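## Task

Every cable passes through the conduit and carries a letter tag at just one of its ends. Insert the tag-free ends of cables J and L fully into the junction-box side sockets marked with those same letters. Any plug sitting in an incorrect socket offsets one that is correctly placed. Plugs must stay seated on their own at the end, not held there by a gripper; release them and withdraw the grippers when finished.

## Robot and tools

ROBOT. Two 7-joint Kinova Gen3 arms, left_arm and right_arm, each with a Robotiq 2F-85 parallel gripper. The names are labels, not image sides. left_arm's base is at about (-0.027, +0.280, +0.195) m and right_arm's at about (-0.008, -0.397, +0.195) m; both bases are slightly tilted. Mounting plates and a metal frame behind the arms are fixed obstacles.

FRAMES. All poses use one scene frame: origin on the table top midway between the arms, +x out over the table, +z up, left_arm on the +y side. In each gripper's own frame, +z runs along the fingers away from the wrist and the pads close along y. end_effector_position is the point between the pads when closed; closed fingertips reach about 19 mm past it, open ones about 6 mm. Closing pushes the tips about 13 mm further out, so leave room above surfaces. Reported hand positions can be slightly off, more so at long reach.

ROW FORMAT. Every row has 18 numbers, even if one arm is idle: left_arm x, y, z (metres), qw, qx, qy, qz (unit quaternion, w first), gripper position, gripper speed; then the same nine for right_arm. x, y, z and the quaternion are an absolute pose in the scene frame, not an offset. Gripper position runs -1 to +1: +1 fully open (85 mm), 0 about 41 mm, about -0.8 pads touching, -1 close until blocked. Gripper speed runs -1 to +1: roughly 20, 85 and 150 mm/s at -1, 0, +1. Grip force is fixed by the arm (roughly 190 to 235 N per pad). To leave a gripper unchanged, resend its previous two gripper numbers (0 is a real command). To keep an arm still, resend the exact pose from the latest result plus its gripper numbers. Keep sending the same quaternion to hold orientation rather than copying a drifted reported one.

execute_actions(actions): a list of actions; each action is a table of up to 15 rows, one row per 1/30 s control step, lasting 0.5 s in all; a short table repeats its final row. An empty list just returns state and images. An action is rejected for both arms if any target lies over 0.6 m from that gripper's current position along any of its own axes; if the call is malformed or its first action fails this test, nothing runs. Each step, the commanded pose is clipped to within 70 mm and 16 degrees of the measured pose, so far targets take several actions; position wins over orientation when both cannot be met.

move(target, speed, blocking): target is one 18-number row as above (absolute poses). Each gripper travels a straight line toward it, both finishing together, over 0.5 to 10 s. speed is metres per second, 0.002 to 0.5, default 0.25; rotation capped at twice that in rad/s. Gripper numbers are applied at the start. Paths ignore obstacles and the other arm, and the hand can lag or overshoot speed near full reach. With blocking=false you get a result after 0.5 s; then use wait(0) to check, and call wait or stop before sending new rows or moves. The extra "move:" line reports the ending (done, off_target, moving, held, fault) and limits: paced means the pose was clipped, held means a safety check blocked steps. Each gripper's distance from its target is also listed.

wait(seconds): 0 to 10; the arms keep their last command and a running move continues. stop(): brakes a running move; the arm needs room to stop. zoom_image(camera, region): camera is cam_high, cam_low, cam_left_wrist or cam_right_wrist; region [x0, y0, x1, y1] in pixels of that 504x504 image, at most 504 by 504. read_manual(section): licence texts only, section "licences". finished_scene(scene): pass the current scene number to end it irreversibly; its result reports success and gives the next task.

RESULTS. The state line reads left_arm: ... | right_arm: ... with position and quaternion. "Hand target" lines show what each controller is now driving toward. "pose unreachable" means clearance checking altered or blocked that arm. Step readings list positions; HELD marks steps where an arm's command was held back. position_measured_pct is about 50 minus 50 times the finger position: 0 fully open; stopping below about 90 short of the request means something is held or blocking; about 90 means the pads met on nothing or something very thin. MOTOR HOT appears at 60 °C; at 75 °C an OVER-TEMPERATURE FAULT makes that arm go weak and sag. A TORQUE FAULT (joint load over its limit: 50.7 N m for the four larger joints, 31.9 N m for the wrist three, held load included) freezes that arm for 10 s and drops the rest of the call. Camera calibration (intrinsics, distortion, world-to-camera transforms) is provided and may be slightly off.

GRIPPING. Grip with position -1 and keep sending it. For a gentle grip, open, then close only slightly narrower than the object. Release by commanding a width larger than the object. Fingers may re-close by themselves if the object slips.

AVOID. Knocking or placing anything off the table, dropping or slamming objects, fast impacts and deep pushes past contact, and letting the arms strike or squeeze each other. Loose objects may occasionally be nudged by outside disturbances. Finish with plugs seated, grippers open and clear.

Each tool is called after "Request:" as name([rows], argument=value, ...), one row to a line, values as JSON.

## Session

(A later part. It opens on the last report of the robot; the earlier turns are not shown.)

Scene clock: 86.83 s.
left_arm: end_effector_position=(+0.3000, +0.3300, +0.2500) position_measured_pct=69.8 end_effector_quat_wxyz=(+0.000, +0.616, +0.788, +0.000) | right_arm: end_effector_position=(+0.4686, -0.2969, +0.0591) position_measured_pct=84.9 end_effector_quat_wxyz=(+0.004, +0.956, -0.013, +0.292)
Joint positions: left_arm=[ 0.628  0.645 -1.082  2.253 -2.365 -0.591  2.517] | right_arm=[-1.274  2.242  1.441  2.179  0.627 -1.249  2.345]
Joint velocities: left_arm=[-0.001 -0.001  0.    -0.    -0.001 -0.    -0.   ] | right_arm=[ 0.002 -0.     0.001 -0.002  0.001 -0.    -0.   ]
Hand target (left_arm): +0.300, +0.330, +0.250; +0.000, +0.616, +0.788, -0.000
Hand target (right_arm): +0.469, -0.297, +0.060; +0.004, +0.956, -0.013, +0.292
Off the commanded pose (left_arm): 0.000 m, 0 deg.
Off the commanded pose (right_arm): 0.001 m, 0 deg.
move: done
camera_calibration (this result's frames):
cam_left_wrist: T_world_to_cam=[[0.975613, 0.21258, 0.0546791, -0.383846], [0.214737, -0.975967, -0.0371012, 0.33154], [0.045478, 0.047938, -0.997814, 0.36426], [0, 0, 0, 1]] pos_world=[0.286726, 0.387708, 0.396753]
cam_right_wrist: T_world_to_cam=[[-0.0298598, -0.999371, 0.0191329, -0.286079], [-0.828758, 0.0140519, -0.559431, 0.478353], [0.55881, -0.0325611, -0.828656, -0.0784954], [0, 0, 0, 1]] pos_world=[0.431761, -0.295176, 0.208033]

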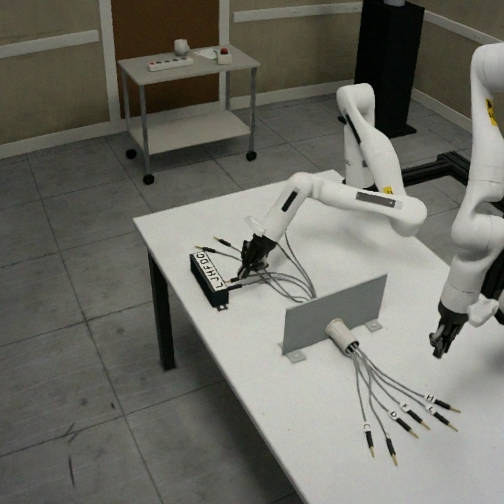

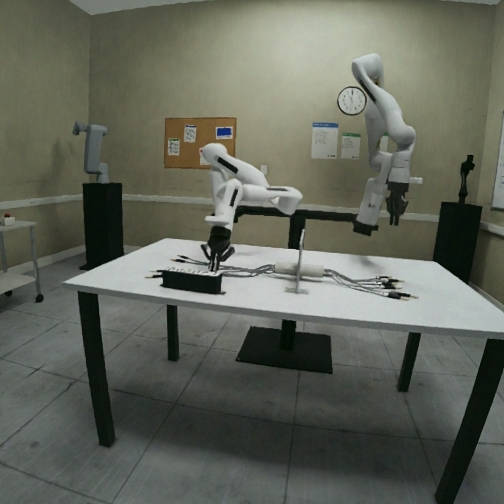

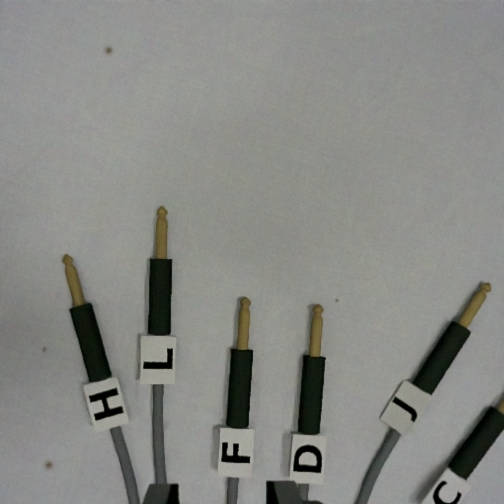

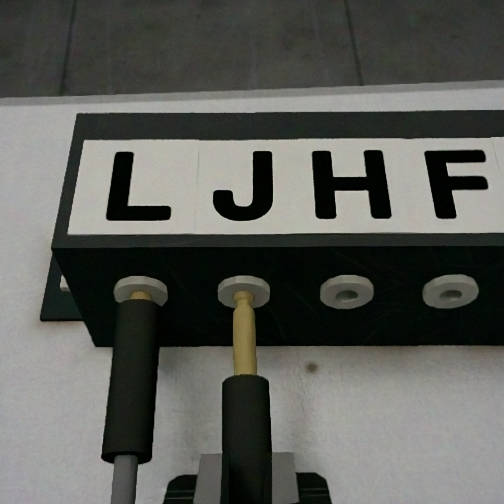

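Slightly high.

Request:
move(target=[0.3,0.33,0.25,0,0.616,0.788,0,-0.4,0,0.47,-0.2968,0.058,0.004,0.956,-0.013,0.292,-1,0], speed=0.01)

Request:
move(target=[0.3,0.33,0.25,0,0.616,0.788,0,-0.4,0,0.5,-0.2974,0.0585,0.004,0.956,-0.013,0.292,-1,0], speed=0.012)

Scene clock: 87.70 s.
left_arm: end_effector_position=(+0.3000, +0.3300, +0.2500) position_measured_pct=69.8 end_effector_quat_wxyz=(+0.000, +0.616, +0.788, +0.000) | right_arm: end_effector_position=(+0.4700, -0.2970, +0.0580) position_measured_pct=84.9 end_effector_quat_wxyz=(+0.004, +0.956, -0.013, +0.292)
Joint positions: left_arm=[ 0.628  0.645 -1.082  2.253 -2.365 -0.591  2.517] | right_arm=[-1.273  2.244  1.441  2.175  0.625 -1.246  2.343]
Joint velocities: left_arm=[ 0.    -0.001  0.002 -0.     0.     0.001 -0.   ] | right_arm=[-0.001 -0.    -0.    -0.001 -0.001 -0.     0.   ]
Hand target (left_arm): +0.300, +0.330, +0.250; +0.000, +0.616, +0.788, -0.000
Hand target (right_arm): +0.470, -0.297, +0.058; +0.004, +0.956, -0.013, +0.292
Off the commanded pose (left_arm): 0.000 m, 0 deg.
Off the commanded pose (right_arm): 0.000 m, 0 deg.
move: done
camera_calibration (this result's frames):
cam_left_wrist: T_world_to_cam=[[0.975613, 0.21258, 0.054679, -0.383846], [0.214736, -0.975967, -0.0371014, 0.33154], [0.0454779, 0.0479381, -0.997814, 0.36426], [0, 0, 0, 1]] pos_world=[0.286726, 0.387708, 0.396753]
cam_right_wrist: T_world_to_cam=[[-0.0302105, -0.999363, 0.0190068, -0.285887], [-0.828093, 0.0143748, -0.560406, 0.478702], [0.559776, -0.0326695, -0.828, -0.0806683], [0, 0, 0, 1]] pos_world=[0.432929, -0.295221, 0.206908]

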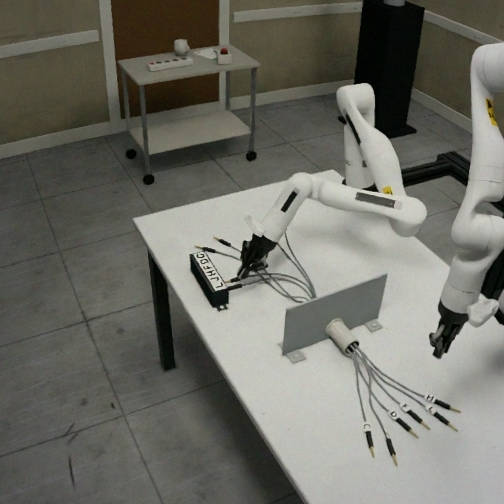

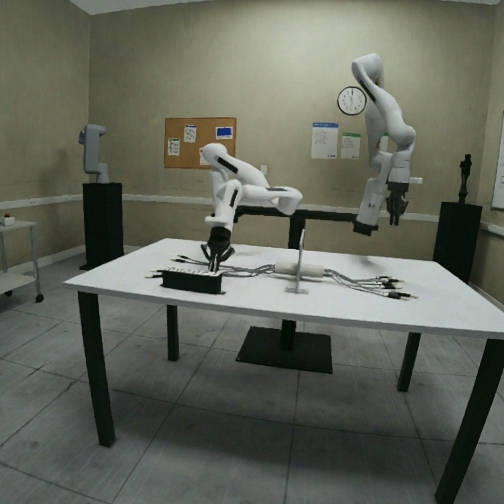

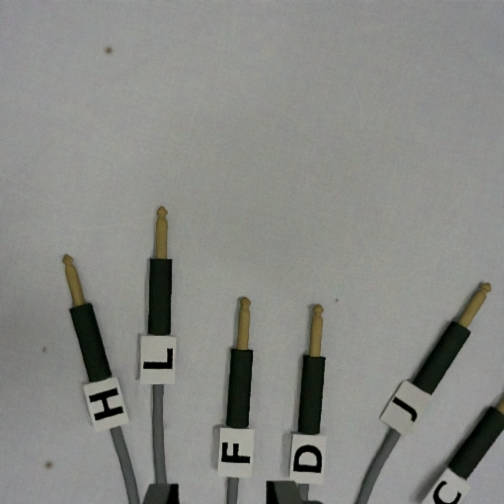

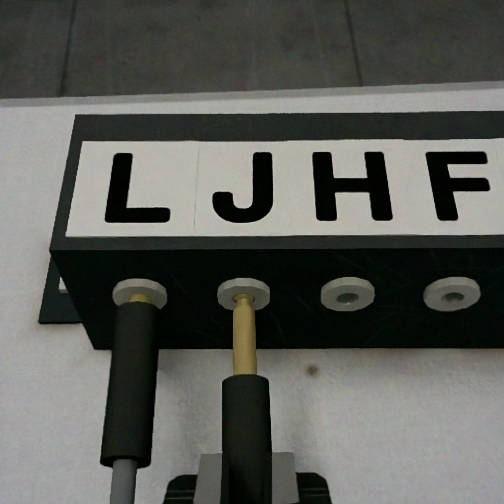

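Scene clock: 90.43 s.
left_arm: end_effector_position=(+0.3000, +0.3300, +0.2500) position_measured_pct=69.8 end_effector_quat_wxyz=(+0.000, +0.616, +0.788, +0.000) | right_arm: end_effector_position=(+0.4785, -0.2965, +0.0554) position_measured_pct=84.9 end_effector_quat_wxyz=(+0.003, +0.962, -0.014, +0.271)
Joint positions: left_arm=[ 0.628  0.645 -1.082  2.253 -2.365 -0.591  2.517] | right_arm=[-1.217  2.244  1.508  2.129  0.683 -1.292  2.309]
Joint velocities: left_arm=[-0.     0.001  0.002 -0.     0.     0.    -0.   ] | right_arm=[ 0.002  0.003  0.003 -0.002  0.    -0.003 -0.002]
Hand target (left_arm): +0.300, +0.330, +0.250; +0.000, +0.616, +0.788, -0.000
Hand target (right_arm): +0.499, -0.297, +0.059; +0.004, +0.956, -0.013, +0.292
Off the commanded pose (left_arm): 0.000 m, 0 deg.
Off the commanded pose (right_arm): 0.022 m, 2 deg.
joint sent to its limit (right arm) — the command would take joint 2 (shoulder) past its upper limit, so that joint was sent only as far as its limit.
move: off_target (right_arm)
camera_calibration (this result's frames):
cam_left_wrist: T_world_to_cam=[[0.975613, 0.212579, 0.0546788, -0.383846], [0.214736, -0.975967, -0.0371012, 0.33154], [0.0454777, 0.0479379, -0.997814, 0.36426], [0, 0, 0, 1]] pos_world=[0.286726, 0.387708, 0.396753]
cam_right_wrist: T_world_to_cam=[[-0.0307904, -0.99938, 0.0170756, -0.284709], [-0.851615, 0.0172866, -0.523883, 0.494381], [0.523263, -0.0306724, -0.851619, -0.0682053], [0, 0, 0, 1]] pos_world=[0.447945, -0.295171, 0.205774]

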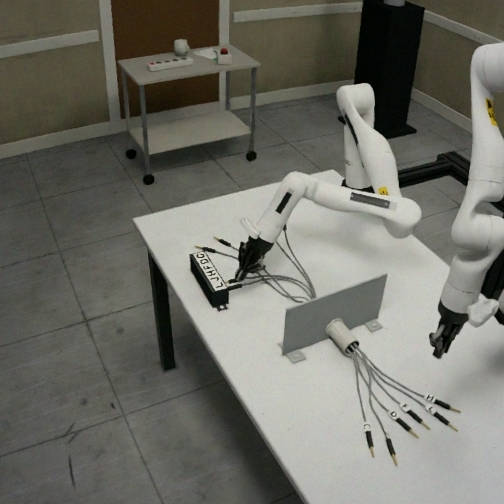

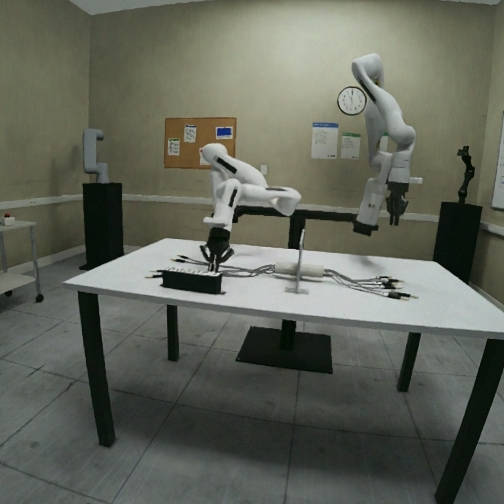

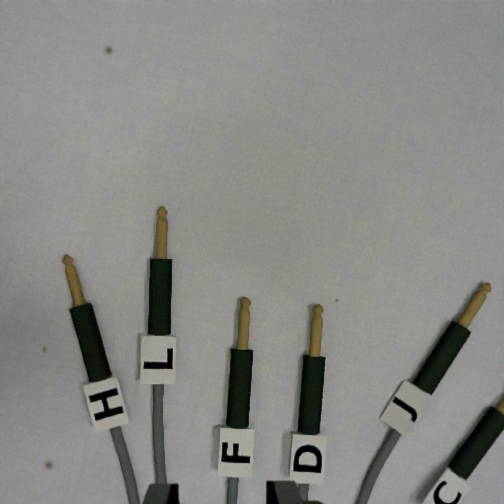

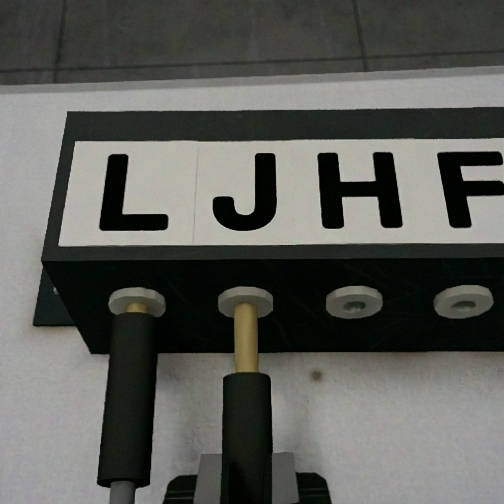

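Request:
move(target=[0.3,0.33,0.25,0,0.616,0.788,0,-0.4,0,0.49,-0.2972,0.061,0.004,0.956,-0.013,0.292,-1,0], speed=0.008)

Request:
move(target=[0.3,0.33,0.25,0,0.616,0.788,0,-0.4,0,0.5,-0.2974,0.061,0.004,0.956,-0.013,0.292,-1,0], speed=0.008)

Scene clock: 93.47 s.
left_arm: end_effector_position=(+0.3000, +0.3300, +0.2500) position_measured_pct=69.8 end_effector_quat_wxyz=(+0.000, +0.616, +0.788, +0.000) | right_arm: end_effector_position=(+0.4775, -0.2965, +0.0566) position_measured_pct=84.9 end_effector_quat_wxyz=(+0.003, +0.960, -0.013, +0.278)
Joint positions: left_arm=[ 0.628  0.645 -1.082  2.253 -2.365 -0.591  2.517] | right_arm=[-1.23   2.248  1.496  2.141  0.666 -1.283  2.316]
Joint velocities: left_arm=[-0.     0.001  0.001  0.     0.001 -0.     0.   ] | right_arm=[-0.002  0.    -0.    -0.    -0.001 -0.     0.   ]
Hand target (left_arm): +0.300, +0.330, +0.250; +0.000, +0.616, +0.788, -0.000
Hand target (right_arm): +0.489, -0.297, +0.061; +0.004, +0.956, -0.013, +0.292
Off the commanded pose (left_arm): 0.000 m, 0 deg.
Off the commanded pose (right_arm): 0.013 m, 2 deg.
joint sent to its limit (right arm) — the command would take joint 2 (shoulder) past its upper limit, so that joint was sent only as far as its limit.
move: off_target (right_arm)
camera_calibration (this result's frames):
cam_left_wrist: T_world_to_cam=[[0.975613, 0.21258, 0.0546788, -0.383846], [0.214736, -0.975967, -0.0371013, 0.33154], [0.0454777, 0.047938, -0.997814, 0.36426], [0, 0, 0, 1]] pos_world=[0.286726, 0.387708, 0.396753]
cam_right_wrist: T_world_to_cam=[[-0.0290435, -0.999428, 0.017332, -0.285696], [-0.844237, 0.0152427, -0.535753, 0.490685], [0.535182, -0.0301924, -0.844197, -0.0726466], [0, 0, 0, 1]] pos_world=[0.444836, -0.295205, 0.20651]

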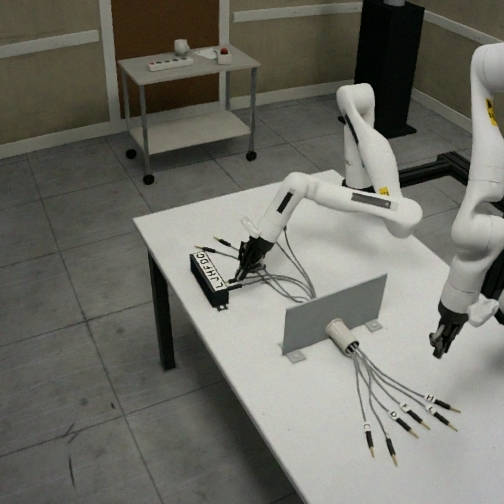

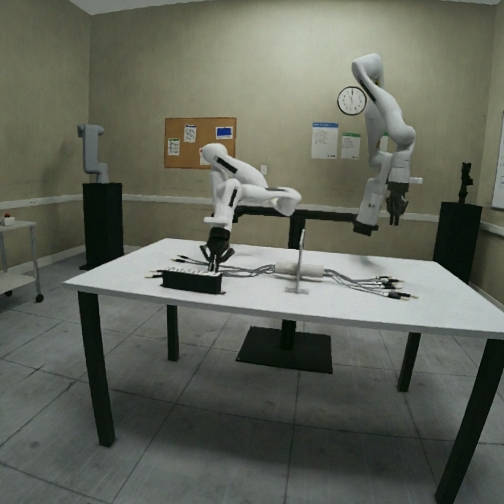

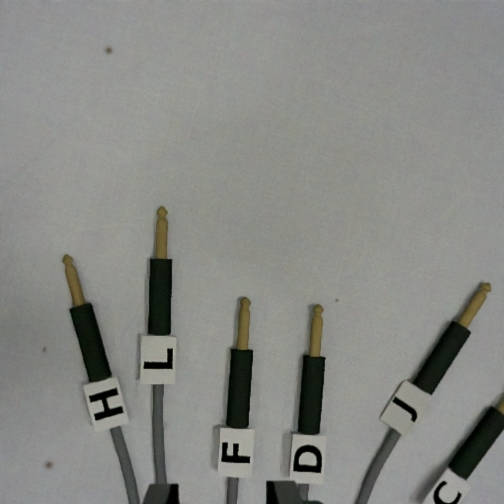

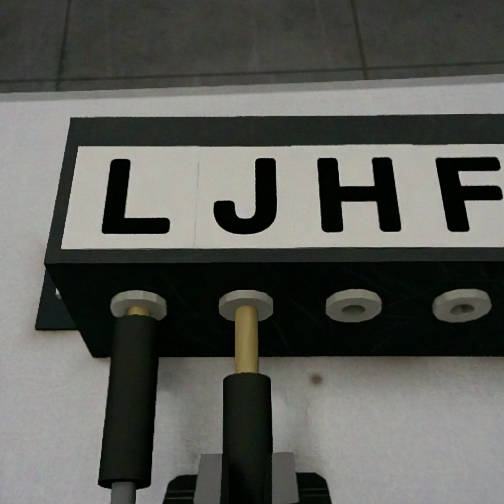

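Scene clock: 96.57 s.
left_arm: end_effector_position=(+0.3000, +0.3300, +0.2500) position_measured_pct=69.8 end_effector_quat_wxyz=(+0.000, +0.616, +0.788, +0.000) | right_arm: end_effector_position=(+0.4829, -0.2967, +0.0567) position_measured_pct=84.9 end_effector_quat_wxyz=(+0.003, +0.962, -0.013, +0.274)
Joint positions: left_arm=[ 0.628  0.645 -1.082  2.253 -2.365 -0.591  2.517] | right_arm=[-1.209  2.247  1.519  2.122  0.681 -1.291  2.306]
Joint velocities: left_arm=[ 0.    -0.    -0.002 -0.     0.001 -0.001 -0.   ] | right_arm=[ 0.     0.001  0.001 -0.001  0.    -0.001 -0.   ]
Hand target (left_arm): +0.300, +0.330, +0.250; +0.000, +0.616, +0.788, -0.000
Hand target (right_arm): +0.499, -0.297, +0.061; +0.004, +0.956, -0.013, +0.292
Off the commanded pose (left_arm): 0.000 m, 0 deg.
Off the commanded pose (right_arm): 0.018 m, 2 deg.
joint sent to its limit (right arm) — the command would take joint 2 (shoulder) past its upper limit, so that joint was sent only as far as its limit.
move: off_target (right_arm)
camera_calibration (this result's frames):
cam_left_wrist: T_world_to_cam=[[0.975613, 0.21258, 0.0546785, -0.383846], [0.214736, -0.975967, -0.0371012, 0.33154], [0.0454775, 0.0479378, -0.997814, 0.36426], [0, 0, 0, 1]] pos_world=[0.286726, 0.387708, 0.396753]
cam_right_wrist: T_world_to_cam=[[-0.029599, -0.99941, 0.0174455, -0.285378], [-0.848556, 0.0158994, -0.528866, 0.497121], [0.528277, -0.0304574, -0.848526, -0.0719679], [0, 0, 0, 1]] pos_world=[0.451407, -0.295306, 0.206823]

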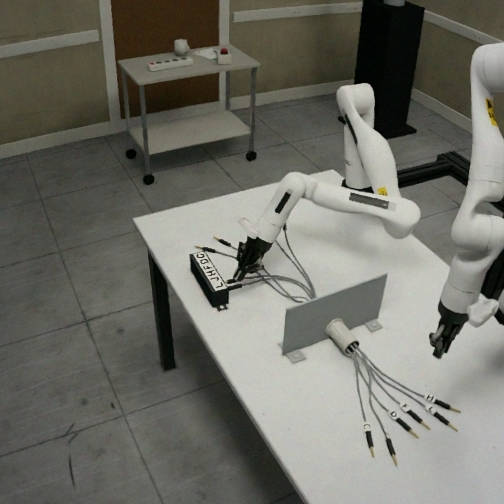

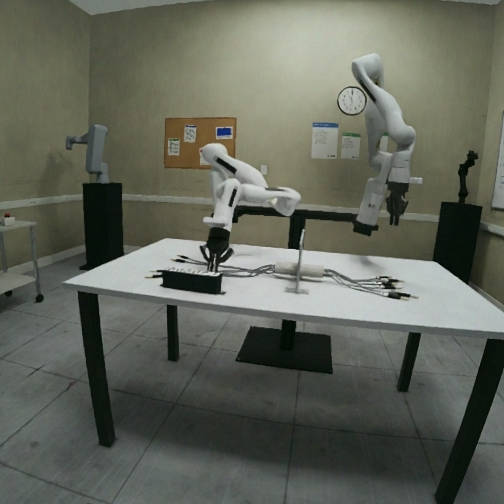

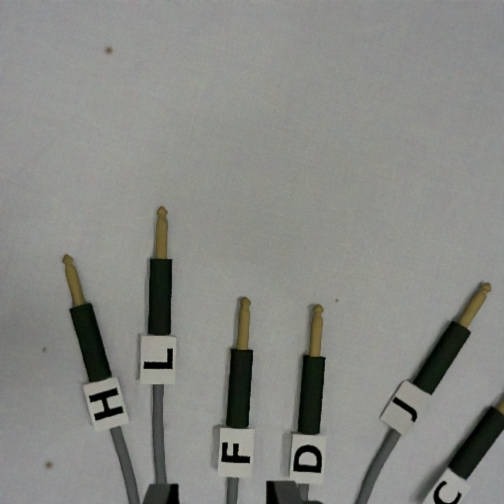

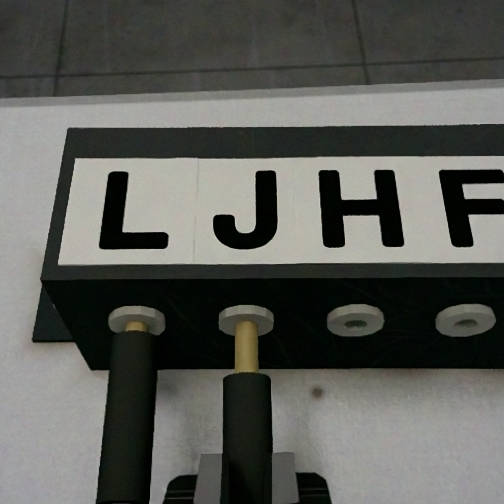

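Request:
move(target=[0.3,0.33,0.25,0,0.616,0.788,0,-0.4,0,0.496,-0.297,0.058,0.003,0.96,-0.013,0.279,-1,0], speed=0.008)

Request:
move(target=[0.3,0.33,0.25,0,0.616,0.788,0,-0.4,0,0.502,-0.297,0.059,0.003,0.959,-0.013,0.283,-1,0], speed=0.008)

Scene clock: 98.53 s.
left_arm: end_effector_position=(+0.3000, +0.3300, +0.2500) position_measured_pct=69.8 end_effector_quat_wxyz=(+0.000, +0.616, +0.788, +0.000) | right_arm: end_effector_position=(+0.4829, -0.2965, +0.0566) position_measured_pct=84.9 end_effector_quat_wxyz=(+0.002, +0.964, -0.014, +0.267)
Joint positions: left_arm=[ 0.628  0.645 -1.082  2.253 -2.365 -0.591  2.517] | right_arm=[-1.196  2.246  1.538  2.114  0.7   -1.311  2.296]
Joint velocities: left_arm=[-0.001 -0.001 -0.001 -0.     0.     0.001  0.   ] | right_arm=[ 0.001  0.     0.001 -0.002  0.001  0.    -0.   ]
Hand target (left_arm): +0.300, +0.330, +0.250; +0.000, +0.616, +0.788, -0.000
Hand target (right_arm): +0.495, -0.297, +0.058; +0.003, +0.960, -0.013, +0.279
Off the commanded pose (left_arm): 0.000 m, 0 deg.
Off the commanded pose (right_arm): 0.013 m, 2 deg.
joint sent to its limit (right arm) — the command would take joint 2 (shoulder) past its upper limit, so that joint was sent only as far as its limit.
move: off_target (right_arm)
camera_calibration (this result's frames):
cam_left_wrist: T_world_to_cam=[[0.975613, 0.21258, 0.0546789, -0.383846], [0.214737, -0.975967, -0.0371011, 0.331539], [0.0454778, 0.0479379, -0.997814, 0.36426], [0, 0, 0, 1]] pos_world=[0.286726, 0.387708, 0.396753]
cam_right_wrist: T_world_to_cam=[[-0.0303585, -0.999411, 0.015998, -0.284775], [-0.856757, 0.0177748, -0.515413, 0.500888], [0.514825, -0.0293536, -0.856792, -0.0647333], [0, 0, 0, 1]] pos_world=[0.45382, -0.29541, 0.207257]

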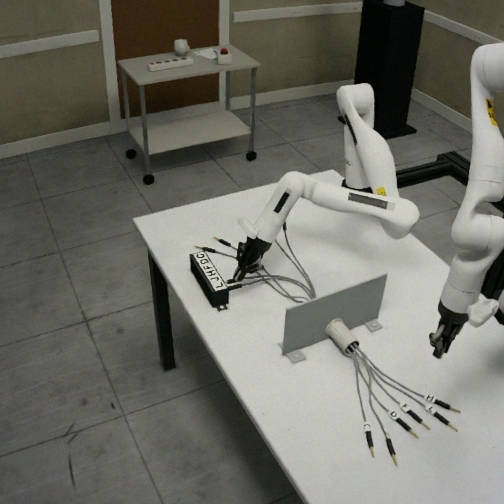

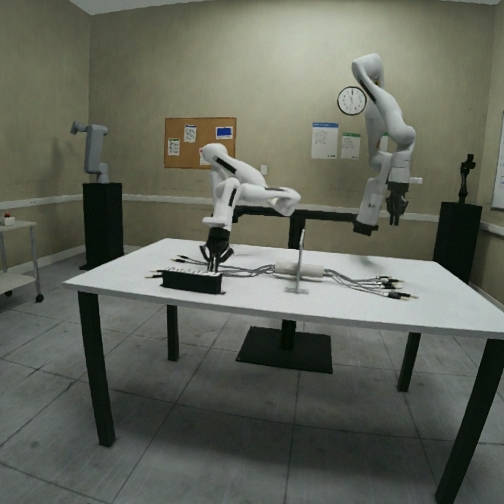

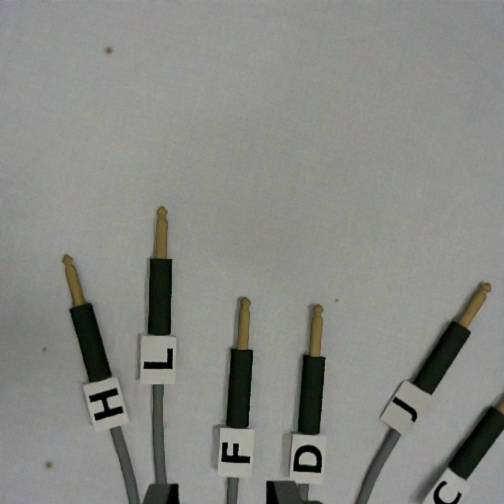

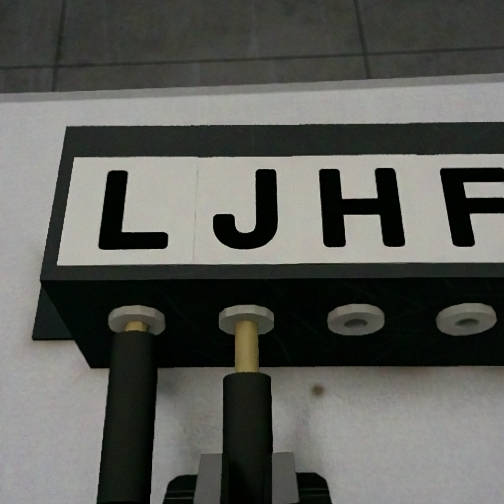

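Scene clock: 101.17 s.
left_arm: end_effector_position=(+0.3000, +0.3300, +0.2500) position_measured_pct=69.8 end_effector_quat_wxyz=(+0.000, +0.616, +0.788, +0.000) | right_arm: end_effector_position=(+0.4927, -0.2969, +0.0580) position_measured_pct=84.9 end_effector_quat_wxyz=(+0.003, +0.962, -0.014, +0.274)
Joint positions: left_arm=[ 0.628  0.645 -1.082  2.253 -2.365 -0.591  2.517] | right_arm=[-1.182  2.247  1.549  2.098  0.691 -1.296  2.294]
Joint velocities: left_arm=[ 0.     0.    -0.001  0.    -0.     0.     0.   ] | right_arm=[ 0.001  0.    -0.001  0.    -0.001  0.001  0.   ]
Hand target (left_arm): +0.300, +0.330, +0.250; +0.000, +0.616, +0.788, -0.000
Hand target (right_arm): +0.502, -0.297, +0.059; +0.003, +0.959, -0.013, +0.283
Off the commanded pose (left_arm): 0.000 m, 0 deg.
Off the commanded pose (right_arm): 0.009 m, 1 deg.
joint sent to its limit (right arm) — the command would take joint 2 (shoulder) past its upper limit, so that joint was sent only as far as its limit.
move: off_target (right_arm)
camera_calibration (this result's frames):
cam_left_wrist: T_world_to_cam=[[0.975613, 0.21258, 0.0546788, -0.383846], [0.214736, -0.975967, -0.0371013, 0.33154], [0.0454778, 0.047938, -0.997814, 0.36426], [0, 0, 0, 1]] pos_world=[0.286726, 0.387708, 0.396753]
cam_right_wrist: T_world_to_cam=[[-0.0302782, -0.999402, 0.016686, -0.284944], [-0.848603, 0.0168814, -0.528761, 0.506433], [0.528163, -0.0301698, -0.848607, -0.0759027], [0, 0, 0, 1]] pos_world=[0.461222, -0.295613, 0.208125]

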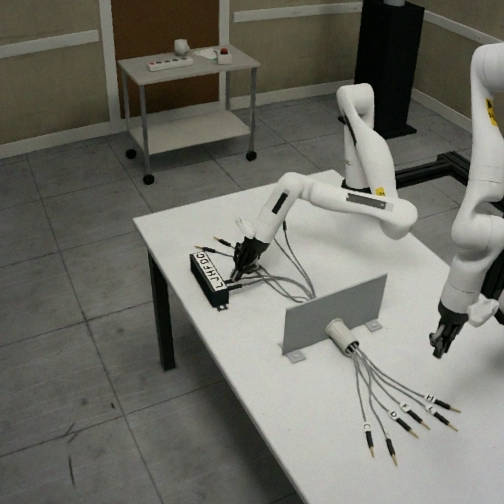

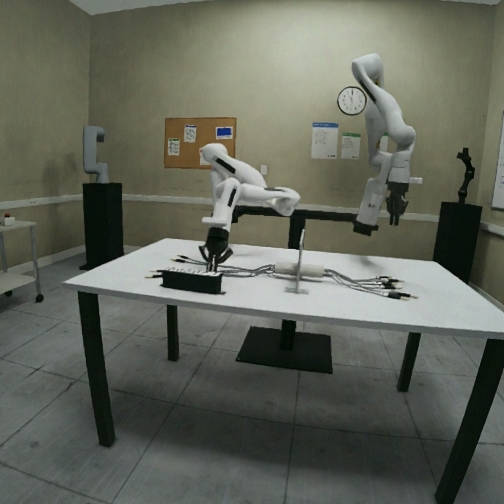

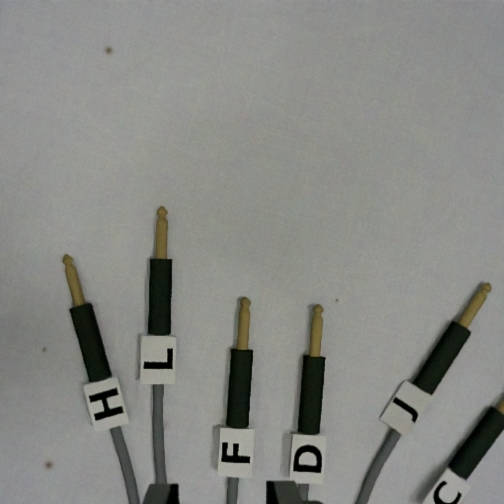

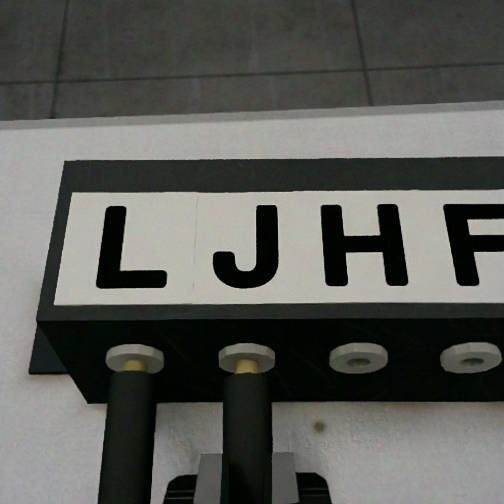

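Request:
move(target=[0.3,0.33,0.25,0,0.616,0.788,0,-0.4,0,0.508,-0.297,0.061,0.003,0.957,-0.013,0.290,-1,0], speed=0.008)

Request:
move(target=[0.3,0.33,0.25,0,0.616,0.788,0,-0.4,0,0.508,-0.297,0.0635,0.003,0.955,-0.013,0.296,-1,0], speed=0.008)

Scene clock: 103.60 s.
left_arm: end_effector_position=(+0.3000, +0.3300, +0.2500) position_measured_pct=69.8 end_effector_quat_wxyz=(+0.000, +0.616, +0.788, +0.000) | right_arm: end_effector_position=(+0.4973, -0.2970, +0.0584) position_measured_pct=84.9 end_effector_quat_wxyz=(+0.003, +0.960, -0.014, +0.279)
Joint positions: left_arm=[ 0.628  0.645 -1.082  2.253 -2.365 -0.591  2.517] | right_arm=[-1.177  2.249  1.551  2.091  0.683 -1.285  2.295]
Joint velocities: left_arm=[-0.001 -0.001 -0.001  0.    -0.     0.     0.   ] | right_arm=[ 0.001 -0.     0.     0.    -0.001  0.003 -0.   ]
Hand target (left_arm): +0.300, +0.330, +0.250; +0.000, +0.616, +0.788, -0.000
Hand target (right_arm): +0.508, -0.297, +0.061; +0.003, +0.957, -0.013, +0.290
Off the commanded pose (left_arm): 0.000 m, 0 deg.
Off the commanded pose (right_arm): 0.011 m, 1 deg.
joint sent to its limit (right arm) — the command would take joint 2 (shoulder) past its upper limit, so that joint was sent only as far as its limit.
move: off_target (right_arm)
camera_calibration (this result's frames):
cam_left_wrist: T_world_to_cam=[[0.975613, 0.21258, 0.0546789, -0.383846], [0.214737, -0.975967, -0.0371013, 0.33154], [0.0454778, 0.0479381, -0.997814, 0.36426], [0, 0, 0, 1]] pos_world=[0.286726, 0.387708, 0.396753]
cam_right_wrist: T_world_to_cam=[[-0.0299405, -0.999409, 0.0168931, -0.285148], [-0.843256, 0.016181, -0.537268, 0.508265], [0.536677, -0.0303313, -0.843242, -0.0825611], [0, 0, 0, 1]] pos_world=[0.464369, -0.295708, 0.208272]

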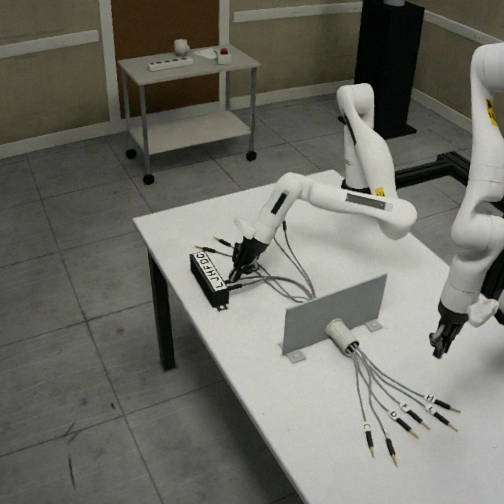

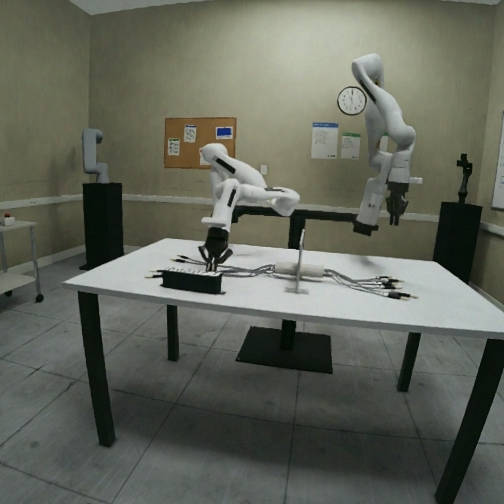

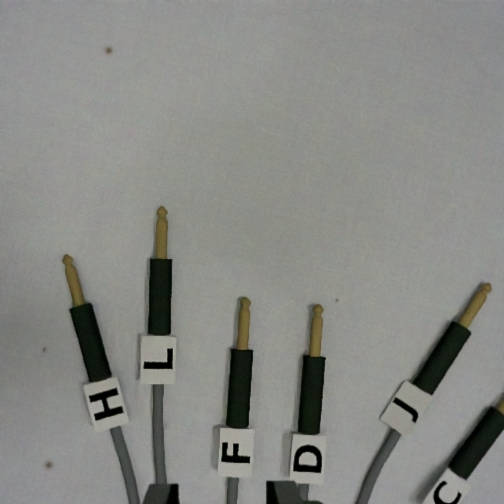

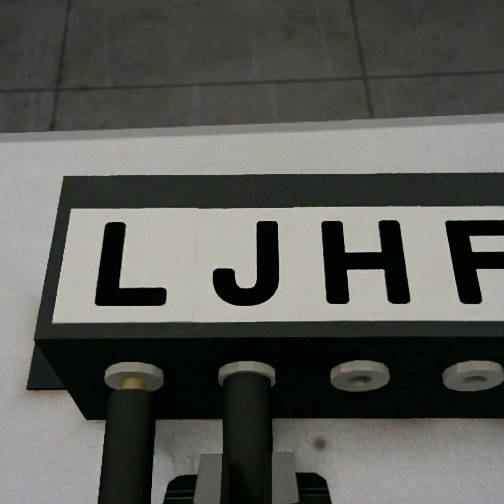

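Scene clock: 106.07 s.
left_arm: end_effector_position=(+0.3000, +0.3300, +0.2500) position_measured_pct=69.8 end_effector_quat_wxyz=(+0.000, +0.616, +0.788, +0.000) | right_arm: end_effector_position=(+0.4972, -0.2971, +0.0588) position_measured_pct=84.9 end_effector_quat_wxyz=(+0.003, +0.959, -0.014, +0.283)
Joint positions: left_arm=[ 0.628  0.645 -1.082  2.253 -2.365 -0.591  2.517] | right_arm=[-1.184  2.249  1.541  2.096  0.672 -1.277  2.301]
Joint velocities: left_arm=[ 0.001  0.     0.001 -0.    -0.    -0.    -0.   ] | right_arm=[-0.001 -0.    -0.     0.001  0.     0.     0.   ]
Hand target (left_arm): +0.300, +0.330, +0.250; +0.000, +0.616, +0.788, -0.000
Hand target (right_arm): +0.508, -0.297, +0.064; +0.003, +0.955, -0.013, +0.296
Off the commanded pose (left_arm): 0.000 m, 0 deg.
Off the commanded pose (right_arm): 0.012 m, 2 deg.
joint sent to its limit (right arm) — the command would take joint 2 (shoulder) past its upper limit, so that joint was sent only as far as its limit.
move: off_target (right_arm)
camera_calibration (this result's frames):
cam_left_wrist: T_world_to_cam=[[0.975613, 0.21258, 0.0546789, -0.383846], [0.214736, -0.975967, -0.0371013, 0.33154], [0.0454779, 0.047938, -0.997814, 0.36426], [0, 0, 0, 1]] pos_world=[0.286726, 0.387708, 0.396753]
cam_right_wrist: T_world_to_cam=[[-0.0298961, -0.999426, 0.0159637, -0.285196], [-0.838506, 0.0163829, -0.544646, 0.506448], [0.544072, -0.0296684, -0.838514, -0.0859711], [0, 0, 0, 1]] pos_world=[0.462908, -0.29588, 0.2083]

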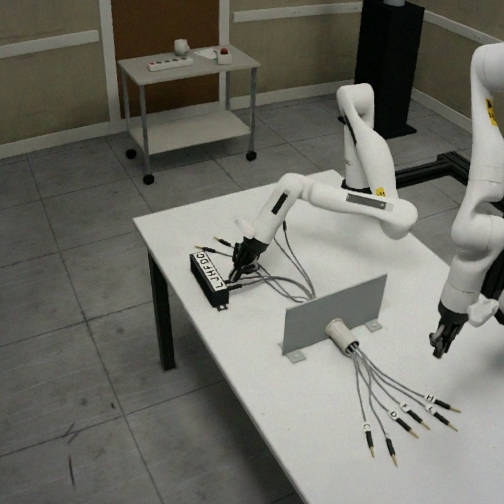

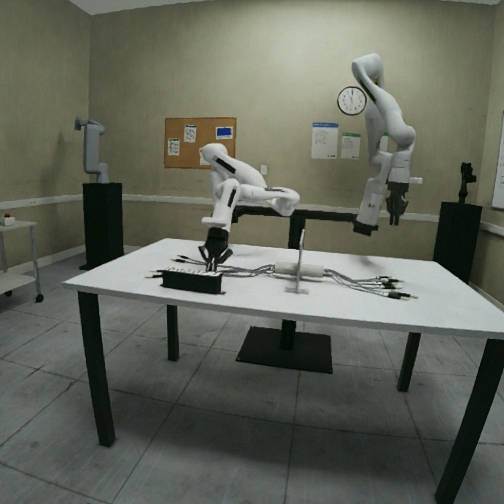

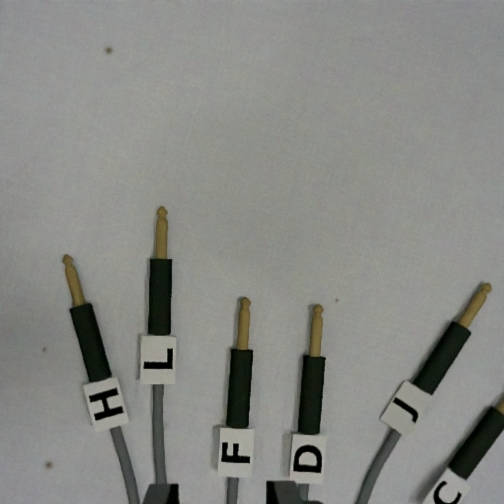

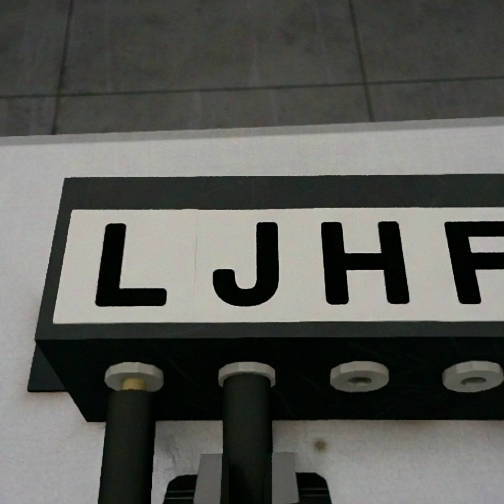

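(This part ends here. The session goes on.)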